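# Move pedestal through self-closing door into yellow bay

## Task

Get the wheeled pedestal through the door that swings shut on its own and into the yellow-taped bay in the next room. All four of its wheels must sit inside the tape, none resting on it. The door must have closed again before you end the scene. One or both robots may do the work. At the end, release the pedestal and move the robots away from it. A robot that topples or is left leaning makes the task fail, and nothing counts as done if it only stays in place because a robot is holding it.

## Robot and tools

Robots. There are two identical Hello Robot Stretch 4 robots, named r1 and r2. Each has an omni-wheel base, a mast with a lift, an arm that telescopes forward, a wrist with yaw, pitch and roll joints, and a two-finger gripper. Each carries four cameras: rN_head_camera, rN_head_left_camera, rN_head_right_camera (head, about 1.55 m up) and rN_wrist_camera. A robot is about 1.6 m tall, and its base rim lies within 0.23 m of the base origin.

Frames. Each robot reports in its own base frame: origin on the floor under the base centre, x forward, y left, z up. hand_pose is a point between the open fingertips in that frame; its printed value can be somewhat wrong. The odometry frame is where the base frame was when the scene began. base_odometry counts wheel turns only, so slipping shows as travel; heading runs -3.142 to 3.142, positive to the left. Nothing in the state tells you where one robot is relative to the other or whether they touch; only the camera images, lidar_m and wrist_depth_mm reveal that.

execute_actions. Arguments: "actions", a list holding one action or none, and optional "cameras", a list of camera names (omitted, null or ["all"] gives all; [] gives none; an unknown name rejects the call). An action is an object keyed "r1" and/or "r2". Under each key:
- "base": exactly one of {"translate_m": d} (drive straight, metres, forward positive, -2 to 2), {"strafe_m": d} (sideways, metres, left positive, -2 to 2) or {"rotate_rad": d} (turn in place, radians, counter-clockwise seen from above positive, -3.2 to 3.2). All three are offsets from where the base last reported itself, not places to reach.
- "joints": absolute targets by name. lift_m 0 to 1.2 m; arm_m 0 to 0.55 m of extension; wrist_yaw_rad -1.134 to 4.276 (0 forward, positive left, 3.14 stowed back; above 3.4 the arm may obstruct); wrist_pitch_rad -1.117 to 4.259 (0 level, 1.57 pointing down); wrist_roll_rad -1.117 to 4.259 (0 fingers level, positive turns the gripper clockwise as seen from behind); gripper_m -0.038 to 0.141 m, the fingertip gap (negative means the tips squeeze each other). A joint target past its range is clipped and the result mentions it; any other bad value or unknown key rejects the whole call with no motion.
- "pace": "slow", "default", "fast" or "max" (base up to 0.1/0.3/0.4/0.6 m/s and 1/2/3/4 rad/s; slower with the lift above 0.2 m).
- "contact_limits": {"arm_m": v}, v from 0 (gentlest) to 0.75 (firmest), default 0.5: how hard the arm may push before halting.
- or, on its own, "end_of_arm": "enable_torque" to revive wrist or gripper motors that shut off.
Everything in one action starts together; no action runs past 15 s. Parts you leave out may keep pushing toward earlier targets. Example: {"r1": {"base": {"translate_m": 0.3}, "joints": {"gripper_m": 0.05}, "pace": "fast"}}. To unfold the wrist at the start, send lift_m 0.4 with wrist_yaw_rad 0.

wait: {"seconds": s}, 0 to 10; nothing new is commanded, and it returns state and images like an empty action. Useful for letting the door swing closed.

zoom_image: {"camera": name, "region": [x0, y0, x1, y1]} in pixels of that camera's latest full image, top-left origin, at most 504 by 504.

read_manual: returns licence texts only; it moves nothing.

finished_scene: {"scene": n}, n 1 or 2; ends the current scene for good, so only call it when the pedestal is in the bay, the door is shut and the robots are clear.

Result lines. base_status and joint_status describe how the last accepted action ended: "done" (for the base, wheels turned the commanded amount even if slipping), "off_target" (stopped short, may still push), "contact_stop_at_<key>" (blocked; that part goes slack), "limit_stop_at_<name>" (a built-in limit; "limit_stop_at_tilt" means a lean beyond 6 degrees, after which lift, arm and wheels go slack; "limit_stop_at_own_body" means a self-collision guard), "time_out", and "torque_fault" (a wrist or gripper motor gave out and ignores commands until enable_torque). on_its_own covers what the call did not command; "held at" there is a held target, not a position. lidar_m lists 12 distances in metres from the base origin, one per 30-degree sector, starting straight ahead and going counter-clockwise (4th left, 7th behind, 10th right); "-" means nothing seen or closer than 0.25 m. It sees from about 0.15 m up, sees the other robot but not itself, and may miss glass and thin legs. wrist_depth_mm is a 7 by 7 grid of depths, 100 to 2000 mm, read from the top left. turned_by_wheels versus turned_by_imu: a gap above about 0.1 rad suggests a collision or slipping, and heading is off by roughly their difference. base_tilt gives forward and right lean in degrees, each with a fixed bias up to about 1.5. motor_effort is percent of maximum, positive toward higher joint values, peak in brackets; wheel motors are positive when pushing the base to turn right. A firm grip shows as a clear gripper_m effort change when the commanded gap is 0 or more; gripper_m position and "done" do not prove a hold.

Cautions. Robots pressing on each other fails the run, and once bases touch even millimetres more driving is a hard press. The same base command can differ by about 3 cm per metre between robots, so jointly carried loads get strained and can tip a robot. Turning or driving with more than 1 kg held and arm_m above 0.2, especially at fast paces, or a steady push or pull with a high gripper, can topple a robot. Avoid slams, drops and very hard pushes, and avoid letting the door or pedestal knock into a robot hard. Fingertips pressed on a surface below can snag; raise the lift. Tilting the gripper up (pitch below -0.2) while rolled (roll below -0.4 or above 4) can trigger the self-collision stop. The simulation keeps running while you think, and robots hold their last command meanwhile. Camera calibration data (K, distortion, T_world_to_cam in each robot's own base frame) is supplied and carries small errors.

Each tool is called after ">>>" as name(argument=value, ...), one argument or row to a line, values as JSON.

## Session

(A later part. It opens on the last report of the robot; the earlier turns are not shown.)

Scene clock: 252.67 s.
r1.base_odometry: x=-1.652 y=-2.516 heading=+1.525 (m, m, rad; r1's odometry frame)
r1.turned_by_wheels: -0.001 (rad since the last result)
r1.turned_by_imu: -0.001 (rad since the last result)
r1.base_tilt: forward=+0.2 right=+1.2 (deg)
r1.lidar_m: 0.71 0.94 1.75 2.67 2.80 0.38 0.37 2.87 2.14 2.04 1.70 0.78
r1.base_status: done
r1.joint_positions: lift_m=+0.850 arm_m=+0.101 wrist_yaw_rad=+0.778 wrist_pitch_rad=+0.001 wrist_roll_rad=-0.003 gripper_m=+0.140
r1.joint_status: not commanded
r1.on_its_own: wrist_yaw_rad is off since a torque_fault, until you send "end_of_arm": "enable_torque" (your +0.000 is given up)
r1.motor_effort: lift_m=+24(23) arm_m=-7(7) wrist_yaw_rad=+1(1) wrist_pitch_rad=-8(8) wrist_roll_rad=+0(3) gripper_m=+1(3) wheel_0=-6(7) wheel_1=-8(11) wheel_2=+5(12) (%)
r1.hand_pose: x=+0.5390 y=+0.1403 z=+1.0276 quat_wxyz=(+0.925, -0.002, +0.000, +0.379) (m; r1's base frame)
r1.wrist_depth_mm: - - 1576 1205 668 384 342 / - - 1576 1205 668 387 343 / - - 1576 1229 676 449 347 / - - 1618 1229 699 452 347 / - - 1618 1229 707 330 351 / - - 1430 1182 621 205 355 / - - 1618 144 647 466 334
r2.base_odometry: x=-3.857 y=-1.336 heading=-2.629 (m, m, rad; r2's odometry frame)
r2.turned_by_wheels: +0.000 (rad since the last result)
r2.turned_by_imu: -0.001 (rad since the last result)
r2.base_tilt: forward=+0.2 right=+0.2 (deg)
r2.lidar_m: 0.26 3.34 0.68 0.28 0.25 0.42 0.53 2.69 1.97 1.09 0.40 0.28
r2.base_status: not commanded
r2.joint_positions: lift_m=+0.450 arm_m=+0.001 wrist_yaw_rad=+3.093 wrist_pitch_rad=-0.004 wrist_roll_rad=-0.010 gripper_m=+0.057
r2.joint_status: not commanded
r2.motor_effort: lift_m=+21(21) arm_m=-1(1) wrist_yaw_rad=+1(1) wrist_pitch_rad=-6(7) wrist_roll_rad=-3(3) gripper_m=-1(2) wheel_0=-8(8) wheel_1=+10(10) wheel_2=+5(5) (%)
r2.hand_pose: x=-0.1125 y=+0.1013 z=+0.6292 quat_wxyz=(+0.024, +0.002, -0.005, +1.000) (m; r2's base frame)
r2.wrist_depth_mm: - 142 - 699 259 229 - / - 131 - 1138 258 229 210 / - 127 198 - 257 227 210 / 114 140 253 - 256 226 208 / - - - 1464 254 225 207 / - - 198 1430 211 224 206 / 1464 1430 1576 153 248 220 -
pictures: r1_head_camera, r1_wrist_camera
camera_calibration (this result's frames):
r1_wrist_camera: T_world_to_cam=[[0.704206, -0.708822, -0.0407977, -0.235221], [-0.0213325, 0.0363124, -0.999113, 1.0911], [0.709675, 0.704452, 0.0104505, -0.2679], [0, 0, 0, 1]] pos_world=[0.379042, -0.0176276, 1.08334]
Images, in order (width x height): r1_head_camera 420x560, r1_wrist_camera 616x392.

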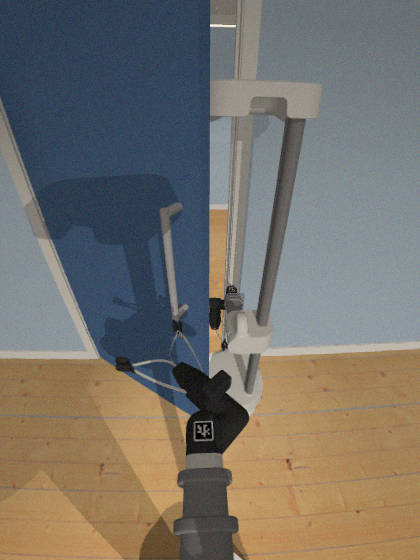

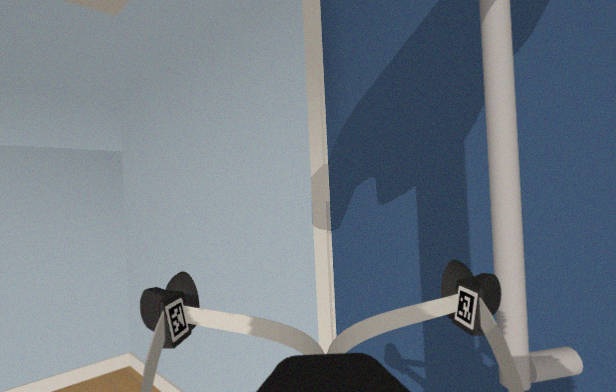

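>>> execute_actions(
  actions=[
    {"r1": {"end_of_arm": "enable_torque"}, "r2": {"base": {"strafe_m": 0.25}, "pace": "slow"}},
  ],
  cameras=[],
)

>>> execute_actions(
  actions=[
    {"r1": {"base": {"strafe_m": -0.75}, "joints": {"arm_m": 0.0, "wrist_yaw_rad": 3.08, "lift_m": 0.45, "gripper_m": 0.05}}, "r2": {"base": {"translate_m": -0.25}, "pace": "slow"}},
  ],
  cameras=[],
)

>>> execute_actions(
  actions=[
    {"r1": {"base": {"translate_m": -1.4}}, "r2": {"base": {"strafe_m": 0.25}, "pace": "slow"}},
  ],
  cameras=["r1_head_camera", "r1_head_left_camera", "r2_head_left_camera"],
)

Scene clock: 261.27 s.
r1.base_odometry: x=-1.652 y=-2.516 heading=+1.525 (m, m, rad; r1's odometry frame)
r1.turned_by_wheels: +0.000 (rad since the last result)
r1.turned_by_imu: -0.001 (rad since the last result)
r1.base_tilt: forward=+0.2 right=+1.2 (deg)
r1.lidar_m: 0.60 0.60 1.78 2.66 2.79 0.38 0.37 2.88 2.12 2.05 1.73 1.27
r1.base_status: not commanded
r1.joint_positions: lift_m=+0.850 arm_m=+0.101 wrist_yaw_rad=+0.778 wrist_pitch_rad=+0.001 wrist_roll_rad=-0.003 gripper_m=+0.140
r1.joint_status: not commanded
r1.end_of_arm: enable_torque: each motor that was off is on again
r1.on_its_own: wrist_yaw_rad is held at +0.778, not at your +0.000, since a torque_fault
r1.motor_effort: lift_m=+24(23) arm_m=-7(7) wrist_yaw_rad=+1(0) wrist_pitch_rad=-8(8) wrist_roll_rad=+0(0) gripper_m=-2(1) wheel_0=-6(6) wheel_1=-8(8) wheel_2=+5(6) (%)
r1.hand_pose: x=+0.5390 y=+0.1403 z=+1.0276 quat_wxyz=(+0.925, -0.002, +0.000, +0.379) (m; r1's base frame)
r1.wrist_depth_mm: - - 1537 559 266 - - / - - 1618 820 273 - - / - - 1576 904 282 - - / - - 1618 991 291 - - / - - 1618 1060 300 - - / - - 1430 750 252 205 - / - - 1618 144 263 252 -
r2.base_odometry: x=-3.735 y=-1.553 heading=-2.628 (m, m, rad; r2's odometry frame)
r2.turned_by_wheels: +0.000 (rad since the last result)
r2.turned_by_imu: +0.022 (rad since the last result)
r2.base_tilt: forward=+0.2 right=+0.3 (deg)
r2.lidar_m: 3.24 3.37 0.40 0.25 - 0.25 0.25 0.83 2.21 1.07 0.41 0.37
r2.base_status: done
r2.joint_positions: lift_m=+0.450 arm_m=+0.001 wrist_yaw_rad=+3.093 wrist_pitch_rad=-0.004 wrist_roll_rad=-0.010 gripper_m=+0.057
r2.joint_status: not commanded
r2.motor_effort: lift_m=+21(21) arm_m=+0(1) wrist_yaw_rad=+1(1) wrist_pitch_rad=-6(7) wrist_roll_rad=-3(2) gripper_m=+0(4) wheel_0=-11(12) wheel_1=+9(15) wheel_2=+4(4) (%)
r2.hand_pose: x=-0.1125 y=+0.1013 z=+0.6292 quat_wxyz=(+0.024, +0.002, -0.005, +1.000) (m; r2's base frame)
r2.wrist_depth_mm: - 142 389 325 260 216 - / - 131 370 322 258 216 194 / - 127 197 319 258 214 191 / 114 140 252 315 255 213 190 / - - 402 312 255 212 189 / - - 196 309 213 210 190 / 1464 1397 397 152 246 206 -
pictures: none
No camera images: the call's "cameras" was empty. Leave "cameras" out to get every camera's image.

Scene clock: 265.10 s.
r1.base_odometry: x=-0.903 y=-2.551 heading=+1.525 (m, m, rad; r1's odometry frame)
r1.turned_by_wheels: +0.000 (rad since the last result)
r1.turned_by_imu: -0.003 (rad since the last result)
r1.base_tilt: forward=+0.1 right=+1.2 (deg)
r1.lidar_m: 1.20 0.89 0.84 3.43 0.74 0.93 - 1.83 1.35 1.28 1.33 1.26
r1.base_status: done
r1.joint_positions: lift_m=+0.450 arm_m=+0.002 wrist_yaw_rad=+3.080 wrist_pitch_rad=+0.001 wrist_roll_rad=-0.003 gripper_m=+0.050
r1.joint_status: all done
r1.motor_effort: lift_m=+13(22) arm_m=-9(14) wrist_yaw_rad=+2(8) wrist_pitch_rad=-8(8) wrist_roll_rad=-1(0) gripper_m=-4(1) wheel_0=+3(11) wheel_1=-4(14) wheel_2=+0(5) (%)
r1.hand_pose: x=-0.1100 y=+0.1051 z=+0.6284 quat_wxyz=(+0.031, +0.000, -0.002, +1.000) (m; r1's base frame)
r1.wrist_depth_mm: 142 143 - - - - - / - 143 - - - - - / - 126 206 - - - - / 108 142 257 - - - - / 141 - - - - - - / - - 216 - 191 1921 723 / 1537 1537 1464 146 1464 960 741
r2.base_odometry: x=-3.517 y=-1.431 heading=-2.629 (m, m, rad; r2's odometry frame)
r2.turned_by_wheels: +0.000 (rad since the last result)
r2.turned_by_imu: -0.001 (rad since the last result)
r2.base_tilt: forward=+0.1 right=+0.3 (deg)
r2.lidar_m: 3.48 0.97 0.32 0.25 - - 1.04 0.89 0.86 1.91 0.76 0.58
r2.base_status: done
r2.joint_positions: lift_m=+0.450 arm_m=+0.001 wrist_yaw_rad=+3.093 wrist_pitch_rad=-0.004 wrist_roll_rad=-0.010 gripper_m=+0.057
r2.joint_status: not commanded
r2.motor_effort: lift_m=+21(21) arm_m=+0(1) wrist_yaw_rad=+1(1) wrist_pitch_rad=-6(6) wrist_roll_rad=-3(2) gripper_m=-2(2) wheel_0=-7(12) wheel_1=-4(10) wheel_2=+5(12) (%)
r2.hand_pose: x=-0.1125 y=+0.1013 z=+0.6292 quat_wxyz=(+0.024, +0.002, -0.005, +1.000) (m; r2's base frame)
r2.wrist_depth_mm: - 142 - - 264 206 - / - 131 - - 263 205 179 / - 127 198 - 262 204 178 / 114 140 252 - 258 204 177 / - - - 1576 256 202 176 / - - 197 1182 212 200 175 / 1499 1464 1205 152 245 195 -
pictures: none
No camera images: the call's "cameras" was empty. Leave "cameras" out to get every camera's image.

Scene clock: 271.23 s.
r1.base_odometry: x=-0.968 y=-3.949 heading=+1.524 (m, m, rad; r1's odometry frame)
r1.turned_by_wheels: +0.000 (rad since the last result)
r1.turned_by_imu: +0.001 (rad since the last result)
r1.base_tilt: forward=+0.1 right=+1.2 (deg)
r1.lidar_m: 2.61 0.93 0.82 3.42 3.56 3.28 3.19 1.83 1.32 1.27 1.35 1.84
r1.base_status: done
r1.joint_positions: lift_m=+0.450 arm_m=+0.002 wrist_yaw_rad=+3.080 wrist_pitch_rad=+0.001 wrist_roll_rad=-0.003 gripper_m=+0.050
r1.joint_status: not commanded
r1.motor_effort: lift_m=+14(14) arm_m=-9(9) wrist_yaw_rad=+2(2) wrist_pitch_rad=-8(7) wrist_roll_rad=-1(1) gripper_m=-2(4) wheel_0=-5(5) wheel_1=-6(13) wheel_2=+4(14) (%)
r1.hand_pose: x=-0.1100 y=+0.1051 z=+0.6284 quat_wxyz=(+0.031, +0.000, -0.002, +1.000) (m; r1's base frame)
r1.wrist_depth_mm: 142 144 - - - - - / - 143 - - - - - / - 127 206 - - - - / 108 142 257 - - - - / 141 - - - - - - / - - 216 - 191 - - / 1537 1661 1464 146 1499 1336 1464
r2.base_odometry: x=-3.395 y=-1.648 heading=-2.629 (m, m, rad; r2's odometry frame)
r2.turned_by_wheels: +0.000 (rad since the last result)
r2.turned_by_imu: -0.001 (rad since the last result)
r2.base_tilt: forward=+0.0 right=+0.3 (deg)
r2.lidar_m: 3.49 0.43 0.25 - - 0.25 1.04 1.11 2.46 1.95 0.76 0.73
r2.base_status: done
r2.joint_positions: lift_m=+0.450 arm_m=+0.001 wrist_yaw_rad=+3.093 wrist_pitch_rad=-0.004 wrist_roll_rad=-0.010 gripper_m=+0.057
r2.joint_status: not commanded
r2.motor_effort: lift_m=+21(21) arm_m=+0(1) wrist_yaw_rad=+0(1) wrist_pitch_rad=-7(7) wrist_roll_rad=-3(3) gripper_m=-2(1) wheel_0=-5(11) wheel_1=+7(15) wheel_2=+2(5) (%)
r2.hand_pose: x=-0.1125 y=+0.1013 z=+0.6292 quat_wxyz=(+0.024, +0.002, -0.005, +1.000) (m; r2's base frame)
r2.wrist_depth_mm: - 142 - - 287 196 - / - 131 - - 287 197 162 / - 127 198 - 287 197 162 / 114 141 253 - 282 195 161 / - - 1499 - 279 194 160 / - 1863 197 1537 212 191 158 / 1499 1366 1182 153 264 185 -
pictures: r1_head_camera, r1_head_left_camera, r2_head_left_camera
Images, in order (width x height): r1_head_camera 420x560, r1_head_left_camera 420x672, r2_head_left_camera 420x672.

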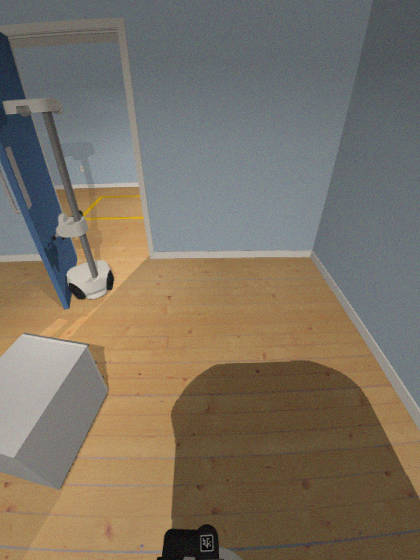

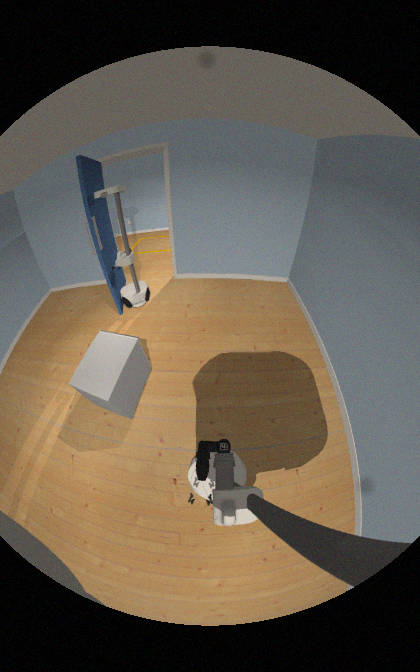

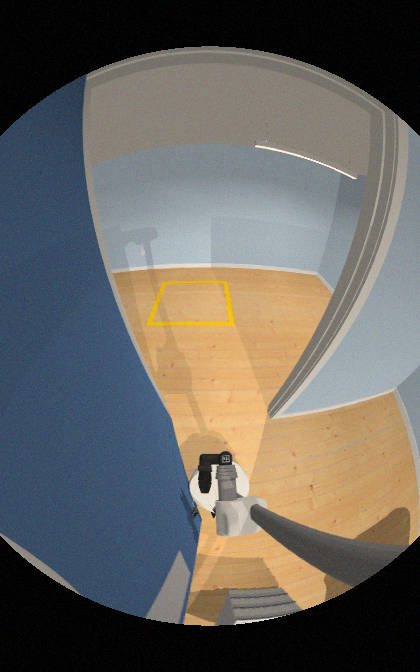

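>>> execute_actions(
  actions=[
    {"r1": {"base": {"strafe_m": 0.95}}, "r2": {"base": {"translate_m": -0.3}, "pace": "slow"}},
  ],
  cameras=[],
)

>>> execute_actions(
  actions=[
    {"r2": {"base": {"strafe_m": 0.13}, "pace": "slow"}},
  ],
  cameras=["r1_head_camera", "r1_head_left_camera", "r2_head_left_camera"],
)

Scene clock: 278.17 s.
r1.base_odometry: x=-1.917 y=-3.905 heading=+1.524 (m, m, rad; r1's odometry frame)
r1.turned_by_wheels: +0.000 (rad since the last result)
r1.turned_by_imu: +0.003 (rad since the last result)
r1.base_tilt: forward=+0.0 right=+1.2 (deg)
r1.lidar_m: 0.44 0.51 2.58 2.45 2.58 3.26 3.18 3.13 2.33 2.23 2.34 0.45
r1.base_status: done
r1.joint_positions: lift_m=+0.450 arm_m=+0.002 wrist_yaw_rad=+3.080 wrist_pitch_rad=+0.001 wrist_roll_rad=-0.003 gripper_m=+0.050
r1.joint_status: not commanded
r1.motor_effort: lift_m=+14(14) arm_m=-9(9) wrist_yaw_rad=+1(2) wrist_pitch_rad=-8(7) wrist_roll_rad=-2(1) gripper_m=-4(4) wheel_0=-3(15) wheel_1=+5(13) wheel_2=+0(2) (%)
r1.hand_pose: x=-0.1100 y=+0.1051 z=+0.6284 quat_wxyz=(+0.031, +0.000, -0.002, +1.000) (m; r1's base frame)
r1.wrist_depth_mm: 142 143 - - - - - / - 143 - - - - - / - 126 206 - - - - / 108 142 257 - - - - / 141 - - - - - - / - - 217 - 191 - - / 1499 1618 1397 146 1499 1366 1430
r2.base_odometry: x=-3.134 y=-1.501 heading=-2.629 (m, m, rad; r2's odometry frame)
r2.turned_by_wheels: +0.000 (rad since the last result)
r2.turned_by_imu: -0.001 (rad since the last result)
r2.base_tilt: forward=+0.1 right=+0.1 (deg)
r2.lidar_m: 3.79 0.39 0.25 - 2.92 3.48 0.72 0.81 2.46 2.36 1.21 0.95
r2.base_status: done
r2.joint_positions: lift_m=+0.450 arm_m=+0.001 wrist_yaw_rad=+3.093 wrist_pitch_rad=-0.004 wrist_roll_rad=-0.010 gripper_m=+0.057
r2.joint_status: not commanded
r2.motor_effort: lift_m=+21(21) arm_m=-1(1) wrist_yaw_rad=+1(1) wrist_pitch_rad=-7(6) wrist_roll_rad=-2(3) gripper_m=-2(2) wheel_0=-6(12) wheel_1=+1(5) wheel_2=+2(8) (%)
r2.hand_pose: x=-0.1125 y=+0.1013 z=+0.6292 quat_wxyz=(+0.024, +0.002, -0.005, +1.000) (m; r2's base frame)
r2.wrist_depth_mm: - 142 - - - - - / - 131 - - - - - / - 127 198 - - - - / 114 140 252 - - - - / - - - - - - - / - 891 197 - 213 - - / 1464 866 854 152 1499 1576 1708
pictures: none
No camera images: the call's "cameras" was empty. Leave "cameras" out to get every camera's image.

Scene clock: 280.60 s.
r1.base_odometry: x=-1.917 y=-3.905 heading=+1.524 (m, m, rad; r1's odometry frame)
r1.turned_by_wheels: +0.000 (rad since the last result)
r1.turned_by_imu: +0.000 (rad since the last result)
r1.base_tilt: forward=+0.2 right=+1.2 (deg)
r1.lidar_m: 0.45 0.51 2.58 2.45 2.58 3.28 3.20 3.14 2.31 2.23 2.32 0.45
r1.base_status: not commanded
r1.joint_positions: lift_m=+0.450 arm_m=+0.002 wrist_yaw_rad=+3.080 wrist_pitch_rad=+0.001 wrist_roll_rad=-0.003 gripper_m=+0.050
r1.joint_status: not commanded
r1.motor_effort: lift_m=+14(14) arm_m=-9(9) wrist_yaw_rad=+2(2) wrist_pitch_rad=-8(8) wrist_roll_rad=+0(0) gripper_m=+0(6) wheel_0=-3(3) wheel_1=+6(6) wheel_2=+0(0) (%)
r1.hand_pose: x=-0.1100 y=+0.1051 z=+0.6284 quat_wxyz=(+0.031, +0.000, -0.002, +1.000) (m; r1's base frame)
r1.wrist_depth_mm: 142 143 - - - - - / - 143 - - - - - / - 126 206 - - - - / 108 142 256 - - - - / 141 - - - - - - / - - 217 - 192 - - / 1576 1576 1464 146 1537 1308 1430
r2.base_odometry: x=-3.070 y=-1.614 heading=-2.628 (m, m, rad; r2's odometry frame)
r2.turned_by_wheels: +0.000 (rad since the last result)
r2.turned_by_imu: +0.000 (rad since the last result)
r2.base_tilt: forward=+0.2 right=+0.2 (deg)
r2.lidar_m: 3.78 0.29 0.25 - 3.21 3.27 0.76 0.76 2.57 2.52 1.19 1.02
r2.base_status: done
r2.joint_positions: lift_m=+0.450 arm_m=+0.001 wrist_yaw_rad=+3.093 wrist_pitch_rad=-0.004 wrist_roll_rad=-0.010 gripper_m=+0.057
r2.joint_status: not commanded
r2.motor_effort: lift_m=+21(21) arm_m=-1(1) wrist_yaw_rad=+1(1) wrist_pitch_rad=-7(6) wrist_roll_rad=-3(3) gripper_m=-1(2) wheel_0=-2(6) wheel_1=+5(11) wheel_2=+1(2) (%)
r2.hand_pose: x=-0.1125 y=+0.1013 z=+0.6292 quat_wxyz=(+0.024, +0.002, -0.005, +1.000) (m; r2's base frame)
r2.wrist_depth_mm: - 142 - - - - - / - 131 - - - - 159 / - 127 198 - - - 160 / 114 140 253 - - - - / - 1138 - - - - 157 / 891 854 198 - 211 - 155 / 904 854 976 153 1464 1576 -
pictures: r1_head_camera, r1_head_left_camera, r2_head_left_camera
Images, in order (width x height): r1_head_camera 420x560, r1_head_left_camera 420x672, r2_head_left_camera 420x672.

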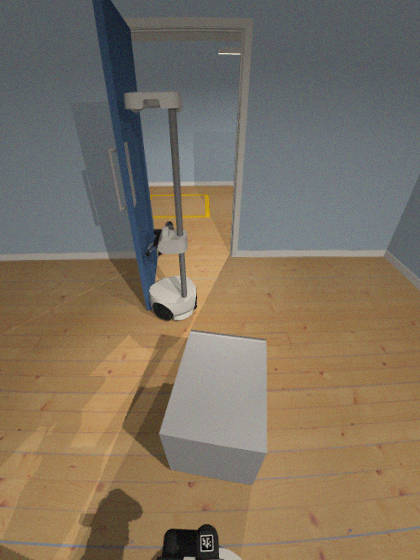

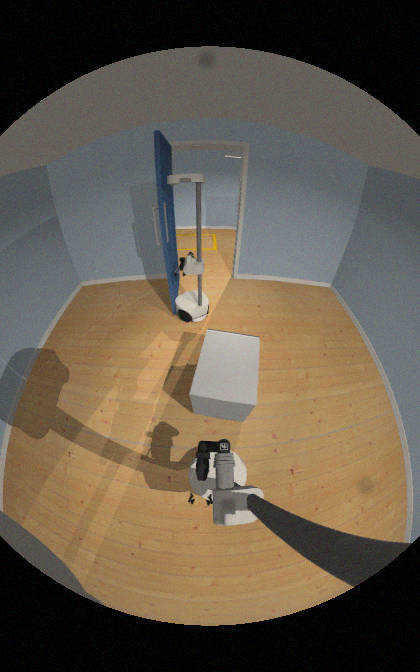

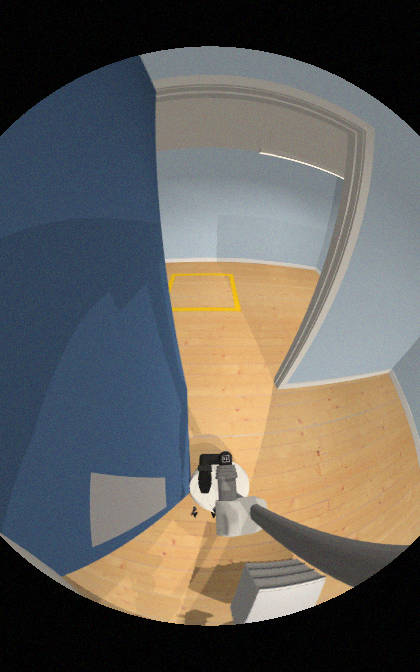

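>>> execute_actions(
  actions=[
    {"r1": {"base": {"strafe_m": 0.45}}},
  ],
  cameras=[],
)

>>> execute_actions(
  actions=[
    {"r1": {"base": {"translate_m": 0.71}}},
  ],
  cameras=[],
)

>>> execute_actions(
  actions=[
    {"r1": {"base": {"strafe_m": -0.4}, "pace": "slow"}},
  ],
  cameras=["r1_head_right_camera", "r1_head_camera"],
)

Scene clock: 295.47 s.
r1.base_odometry: x=-2.366 y=-3.884 heading=+1.524 (m, m, rad; r1's odometry frame)
r1.turned_by_wheels: +0.000 (rad since the last result)
r1.turned_by_imu: +0.001 (rad since the last result)
r1.base_tilt: forward=+0.1 right=+1.1 (deg)
r1.lidar_m: 1.58 2.75 2.11 2.00 2.13 2.95 3.16 3.31 2.79 2.70 0.65 0.57
r1.base_status: done
r1.joint_positions: lift_m=+0.450 arm_m=+0.002 wrist_yaw_rad=+3.080 wrist_pitch_rad=+0.001 wrist_roll_rad=-0.003 gripper_m=+0.050
r1.joint_status: not commanded
r1.motor_effort: lift_m=+14(14) arm_m=-9(9) wrist_yaw_rad=+1(2) wrist_pitch_rad=-7(8) wrist_roll_rad=-2(3) gripper_m=-3(7) wheel_0=-3(16) wheel_1=+5(18) wheel_2=+0(1) (%)
r1.hand_pose: x=-0.1100 y=+0.1051 z=+0.6284 quat_wxyz=(+0.031, +0.000, -0.002, +1.000) (m; r1's base frame)
r1.wrist_depth_mm: 143 144 - - - - - / - 143 - - - - - / - 126 206 - - - - / 108 142 258 - - - - / 141 - - - - - - / - - 218 - 191 - - / 1618 1576 1464 145 1499 1366 1397
r2.base_odometry: x=-3.070 y=-1.614 heading=-2.628 (m, m, rad; r2's odometry frame)
r2.turned_by_wheels: +0.000 (rad since the last result)
r2.turned_by_imu: -0.002 (rad since the last result)
r2.base_tilt: forward=+0.1 right=+0.4 (deg)
r2.lidar_m: 3.79 0.29 0.25 - 3.19 3.30 0.75 0.75 2.57 2.49 1.18 1.04
r2.base_status: not commanded
r2.joint_positions: lift_m=+0.450 arm_m=+0.001 wrist_yaw_rad=+3.093 wrist_pitch_rad=-0.004 wrist_roll_rad=-0.010 gripper_m=+0.057
r2.joint_status: not commanded
r2.motor_effort: lift_m=+21(21) arm_m=+0(0) wrist_yaw_rad=+1(1) wrist_pitch_rad=-7(7) wrist_roll_rad=-2(3) gripper_m=+0(1) wheel_0=-2(2) wheel_1=+5(5) wheel_2=+1(1) (%)
r2.hand_pose: x=-0.1125 y=+0.1013 z=+0.6292 quat_wxyz=(+0.024, +0.002, -0.005, +1.000) (m; r2's base frame)
r2.wrist_depth_mm: - 142 - - - - - / - 131 - - - - 158 / - 127 198 - - - 159 / 114 140 252 - - - - / - 1138 - - - - 157 / 917 866 197 1863 213 - 155 / 904 866 960 153 1499 1618 -
pictures: none
No camera images: the call's "cameras" was empty. Leave "cameras" out to get every camera's image.

Scene clock: 299.30 s.
r1.base_odometry: x=-2.333 y=-3.175 heading=+1.525 (m, m, rad; r1's odometry frame)
r1.turned_by_wheels: +0.000 (rad since the last result)
r1.turned_by_imu: -0.001 (rad since the last result)
r1.base_tilt: forward=+0.2 right=+1.2 (deg)
r1.lidar_m: 0.87 2.02 2.11 2.03 2.12 2.95 3.97 3.81 0.29 0.29 0.33 0.88
r1.base_status: done
r1.joint_positions: lift_m=+0.450 arm_m=+0.002 wrist_yaw_rad=+3.080 wrist_pitch_rad=+0.001 wrist_roll_rad=-0.003 gripper_m=+0.050
r1.joint_status: not commanded
r1.motor_effort: lift_m=+14(14) arm_m=-9(9) wrist_yaw_rad=+2(2) wrist_pitch_rad=-7(8) wrist_roll_rad=-2(3) gripper_m=-1(1) wheel_0=+4(10) wheel_1=+7(10) wheel_2=-4(12) (%)
r1.hand_pose: x=-0.1100 y=+0.1051 z=+0.6284 quat_wxyz=(+0.031, +0.000, -0.002, +1.000) (m; r1's base frame)
r1.wrist_depth_mm: 142 144 - - - - - / - 142 - - - - - / - 126 206 - - - - / 108 142 257 - - - - / 141 - - - - - - / - - 218 - 191 - - / 1499 1618 1464 146 1499 1336 1464
r2.base_odometry: x=-3.070 y=-1.614 heading=-2.628 (m, m, rad; r2's odometry frame)
r2.turned_by_wheels: +0.000 (rad since the last result)
r2.turned_by_imu: -0.001 (rad since the last result)
r2.base_tilt: forward=+0.1 right=+0.3 (deg)
r2.lidar_m: 3.80 0.31 0.25 - 3.19 0.90 0.76 0.76 2.61 2.50 1.19 1.03
r2.base_status: not commanded
r2.joint_positions: lift_m=+0.450 arm_m=+0.001 wrist_yaw_rad=+3.093 wrist_pitch_rad=-0.004 wrist_roll_rad=-0.010 gripper_m=+0.057
r2.joint_status: not commanded
r2.motor_effort: lift_m=+21(21) arm_m=+0(0) wrist_yaw_rad=+1(1) wrist_pitch_rad=-6(6) wrist_roll_rad=-3(3) gripper_m=-1(2) wheel_0=-2(2) wheel_1=+5(5) wheel_2=+1(1) (%)
r2.hand_pose: x=-0.1125 y=+0.1013 z=+0.6292 quat_wxyz=(+0.024, +0.002, -0.005, +1.000) (m; r2's base frame)
r2.wrist_depth_mm: - 142 - - - - - / - 131 - - - - 159 / - 127 198 - - - 160 / 114 140 253 1255 - - - / - 1118 - - - - 157 / 904 854 196 - 213 - 155 / 891 854 976 153 1078 1618 -
pictures: none
No camera images: the call's "cameras" was empty. Leave "cameras" out to get every camera's image.

Scene clock: 304.47 s.
r1.base_odometry: x=-1.934 y=-3.194 heading=+1.525 (m, m, rad; r1's odometry frame)
r1.turned_by_wheels: +0.000 (rad since the last result)
r1.turned_by_imu: -0.003 (rad since the last result)
r1.base_tilt: forward=+0.2 right=+1.2 (deg)
r1.lidar_m: 0.87 0.89 2.52 2.42 2.53 3.51 3.97 3.31 0.25 0.25 0.25 0.27
r1.base_status: done
r1.joint_positions: lift_m=+0.450 arm_m=+0.002 wrist_yaw_rad=+3.080 wrist_pitch_rad=+0.001 wrist_roll_rad=-0.003 gripper_m=+0.050
r1.joint_status: not commanded
r1.motor_effort: lift_m=+14(14) arm_m=-9(9) wrist_yaw_rad=+1(2) wrist_pitch_rad=-8(8) wrist_roll_rad=-1(1) gripper_m=-6(2) wheel_0=+13(17) wheel_1=-13(22) wheel_2=-1(3) (%)
r1.hand_pose: x=-0.1101 y=+0.1050 z=+0.6284 quat_wxyz=(+0.031, +0.000, -0.002, +1.000) (m; r1's base frame)
r1.wrist_depth_mm: 142 144 - - - - - / - 143 - - - - - / - 127 206 - - - - / 108 142 258 - - - - / 141 - - - - - - / - - 217 - 191 - - / 1537 1576 1430 146 1464 1308 1430
r2.base_odometry: x=-3.070 y=-1.614 heading=-2.628 (m, m, rad; r2's odometry frame)
r2.turned_by_wheels: +0.000 (rad since the last result)
r2.turned_by_imu: -0.001 (rad since the last result)
r2.base_tilt: forward=+0.1 right=+0.3 (deg)
r2.lidar_m: 3.79 0.29 0.25 - 3.23 3.28 0.88 0.86 1.04 2.51 1.19 1.05
r2.base_status: not commanded
r2.joint_positions: lift_m=+0.450 arm_m=+0.001 wrist_yaw_rad=+3.093 wrist_pitch_rad=-0.004 wrist_roll_rad=-0.010 gripper_m=+0.057
r2.joint_status: not commanded
r2.motor_effort: lift_m=+21(21) arm_m=-1(0) wrist_yaw_rad=+1(1) wrist_pitch_rad=-7(6) wrist_roll_rad=-3(3) gripper_m=+0(2) wheel_0=-2(2) wheel_1=+5(5) wheel_2=+1(1) (%)
r2.hand_pose: x=-0.1125 y=+0.1013 z=+0.6292 quat_wxyz=(+0.024, +0.002, -0.005, +1.000) (m; r2's base frame)
r2.wrist_depth_mm: - 142 - - - - - / - 130 - - - - 159 / - 127 197 - - - 159 / 114 140 251 - - - - / 991 1308 - - - - 157 / 854 1042 198 - 213 - 155 / 854 854 1042 153 1464 1661 -
pictures: r1_head_camera, r1_head_right_camera
Images, in order (width x height): r1_head_camera 420x560, r1_head_right_camera 420x672.

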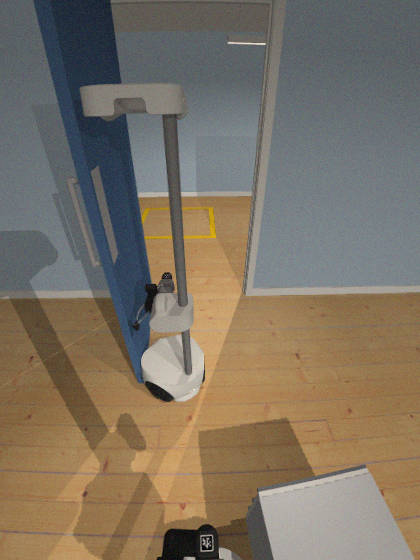

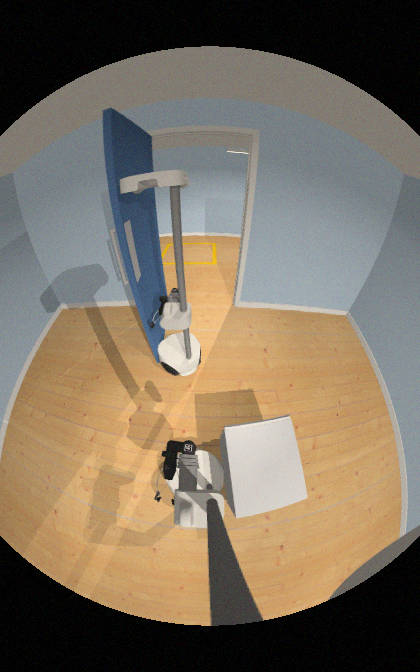

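>>> execute_actions(
  actions=[
    {"r1": {"base": {"strafe_m": -0.16}, "pace": "slow"}},
  ],
  cameras=["r1_head_right_camera", "r1_head_camera"],
)

Scene clock: 309.90 s.
r1.base_odometry: x=-1.775 y=-3.201 heading=+1.525 (m, m, rad; r1's odometry frame)
r1.turned_by_wheels: +0.000 (rad since the last result)
r1.turned_by_imu: -0.001 (rad since the last result)
r1.base_tilt: forward=+0.2 right=+1.2 (deg)
r1.lidar_m: 0.92 0.92 2.67 2.58 2.70 3.75 3.96 3.01 0.25 0.25 0.25 0.26
r1.base_status: done
r1.joint_positions: lift_m=+0.450 arm_m=+0.002 wrist_yaw_rad=+3.080 wrist_pitch_rad=+0.001 wrist_roll_rad=-0.003 gripper_m=+0.050
r1.joint_status: not commanded
r1.motor_effort: lift_m=+14(14) arm_m=-9(9) wrist_yaw_rad=+2(1) wrist_pitch_rad=-8(7) wrist_roll_rad=-3(1) gripper_m=-6(2) wheel_0=+13(20) wheel_1=-12(19) wheel_2=+0(1) (%)
r1.hand_pose: x=-0.1101 y=+0.1050 z=+0.6284 quat_wxyz=(+0.031, +0.000, -0.002, +1.000) (m; r1's base frame)
r1.wrist_depth_mm: 142 143 - - - - - / - 143 - - - - - / - 126 206 - - - - / 108 142 257 - - - - / 141 - - - - - - / - - 217 - 191 - - / 1576 1618 1430 146 1499 1308 1397
r2.base_odometry: x=-3.070 y=-1.614 heading=-2.628 (m, m, rad; r2's odometry frame)
r2.turned_by_wheels: +0.000 (rad since the last result)
r2.turned_by_imu: -0.001 (rad since the last result)
r2.base_tilt: forward=+0.1 right=+0.4 (deg)
r2.lidar_m: 3.79 0.31 0.25 - 3.20 3.29 0.90 0.89 1.04 2.50 1.17 1.04
r2.base_status: not commanded
r2.joint_positions: lift_m=+0.450 arm_m=+0.001 wrist_yaw_rad=+3.093 wrist_pitch_rad=-0.004 wrist_roll_rad=-0.010 gripper_m=+0.057
r2.joint_status: not commanded
r2.motor_effort: lift_m=+21(21) arm_m=-1(1) wrist_yaw_rad=+1(1) wrist_pitch_rad=-6(6) wrist_roll_rad=-3(3) gripper_m=-3(0) wheel_0=-2(2) wheel_1=+5(5) wheel_2=+1(1) (%)
r2.hand_pose: x=-0.1125 y=+0.1013 z=+0.6292 quat_wxyz=(+0.024, +0.002, -0.005, +1.000) (m; r2's base frame)
r2.wrist_depth_mm: - 142 - - - - - / - 131 - - - - 159 / - 127 198 - - - 159 / 114 140 253 - - - - / 1008 1366 - - - - 157 / 866 1336 197 - 213 - 155 / 866 1025 1138 153 1464 1618 -
pictures: r1_head_camera, r1_head_right_camera
Images, in order (width x height): r1_head_camera 420x560, r1_head_right_camera 420x672.

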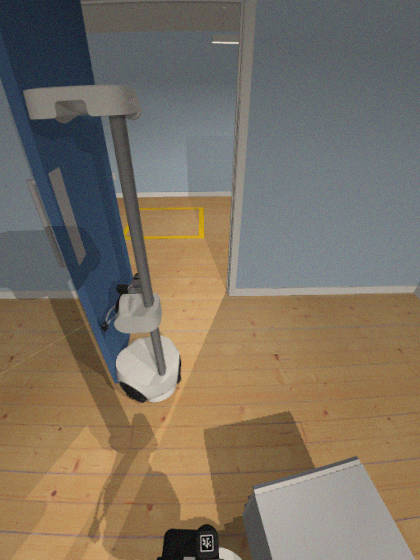

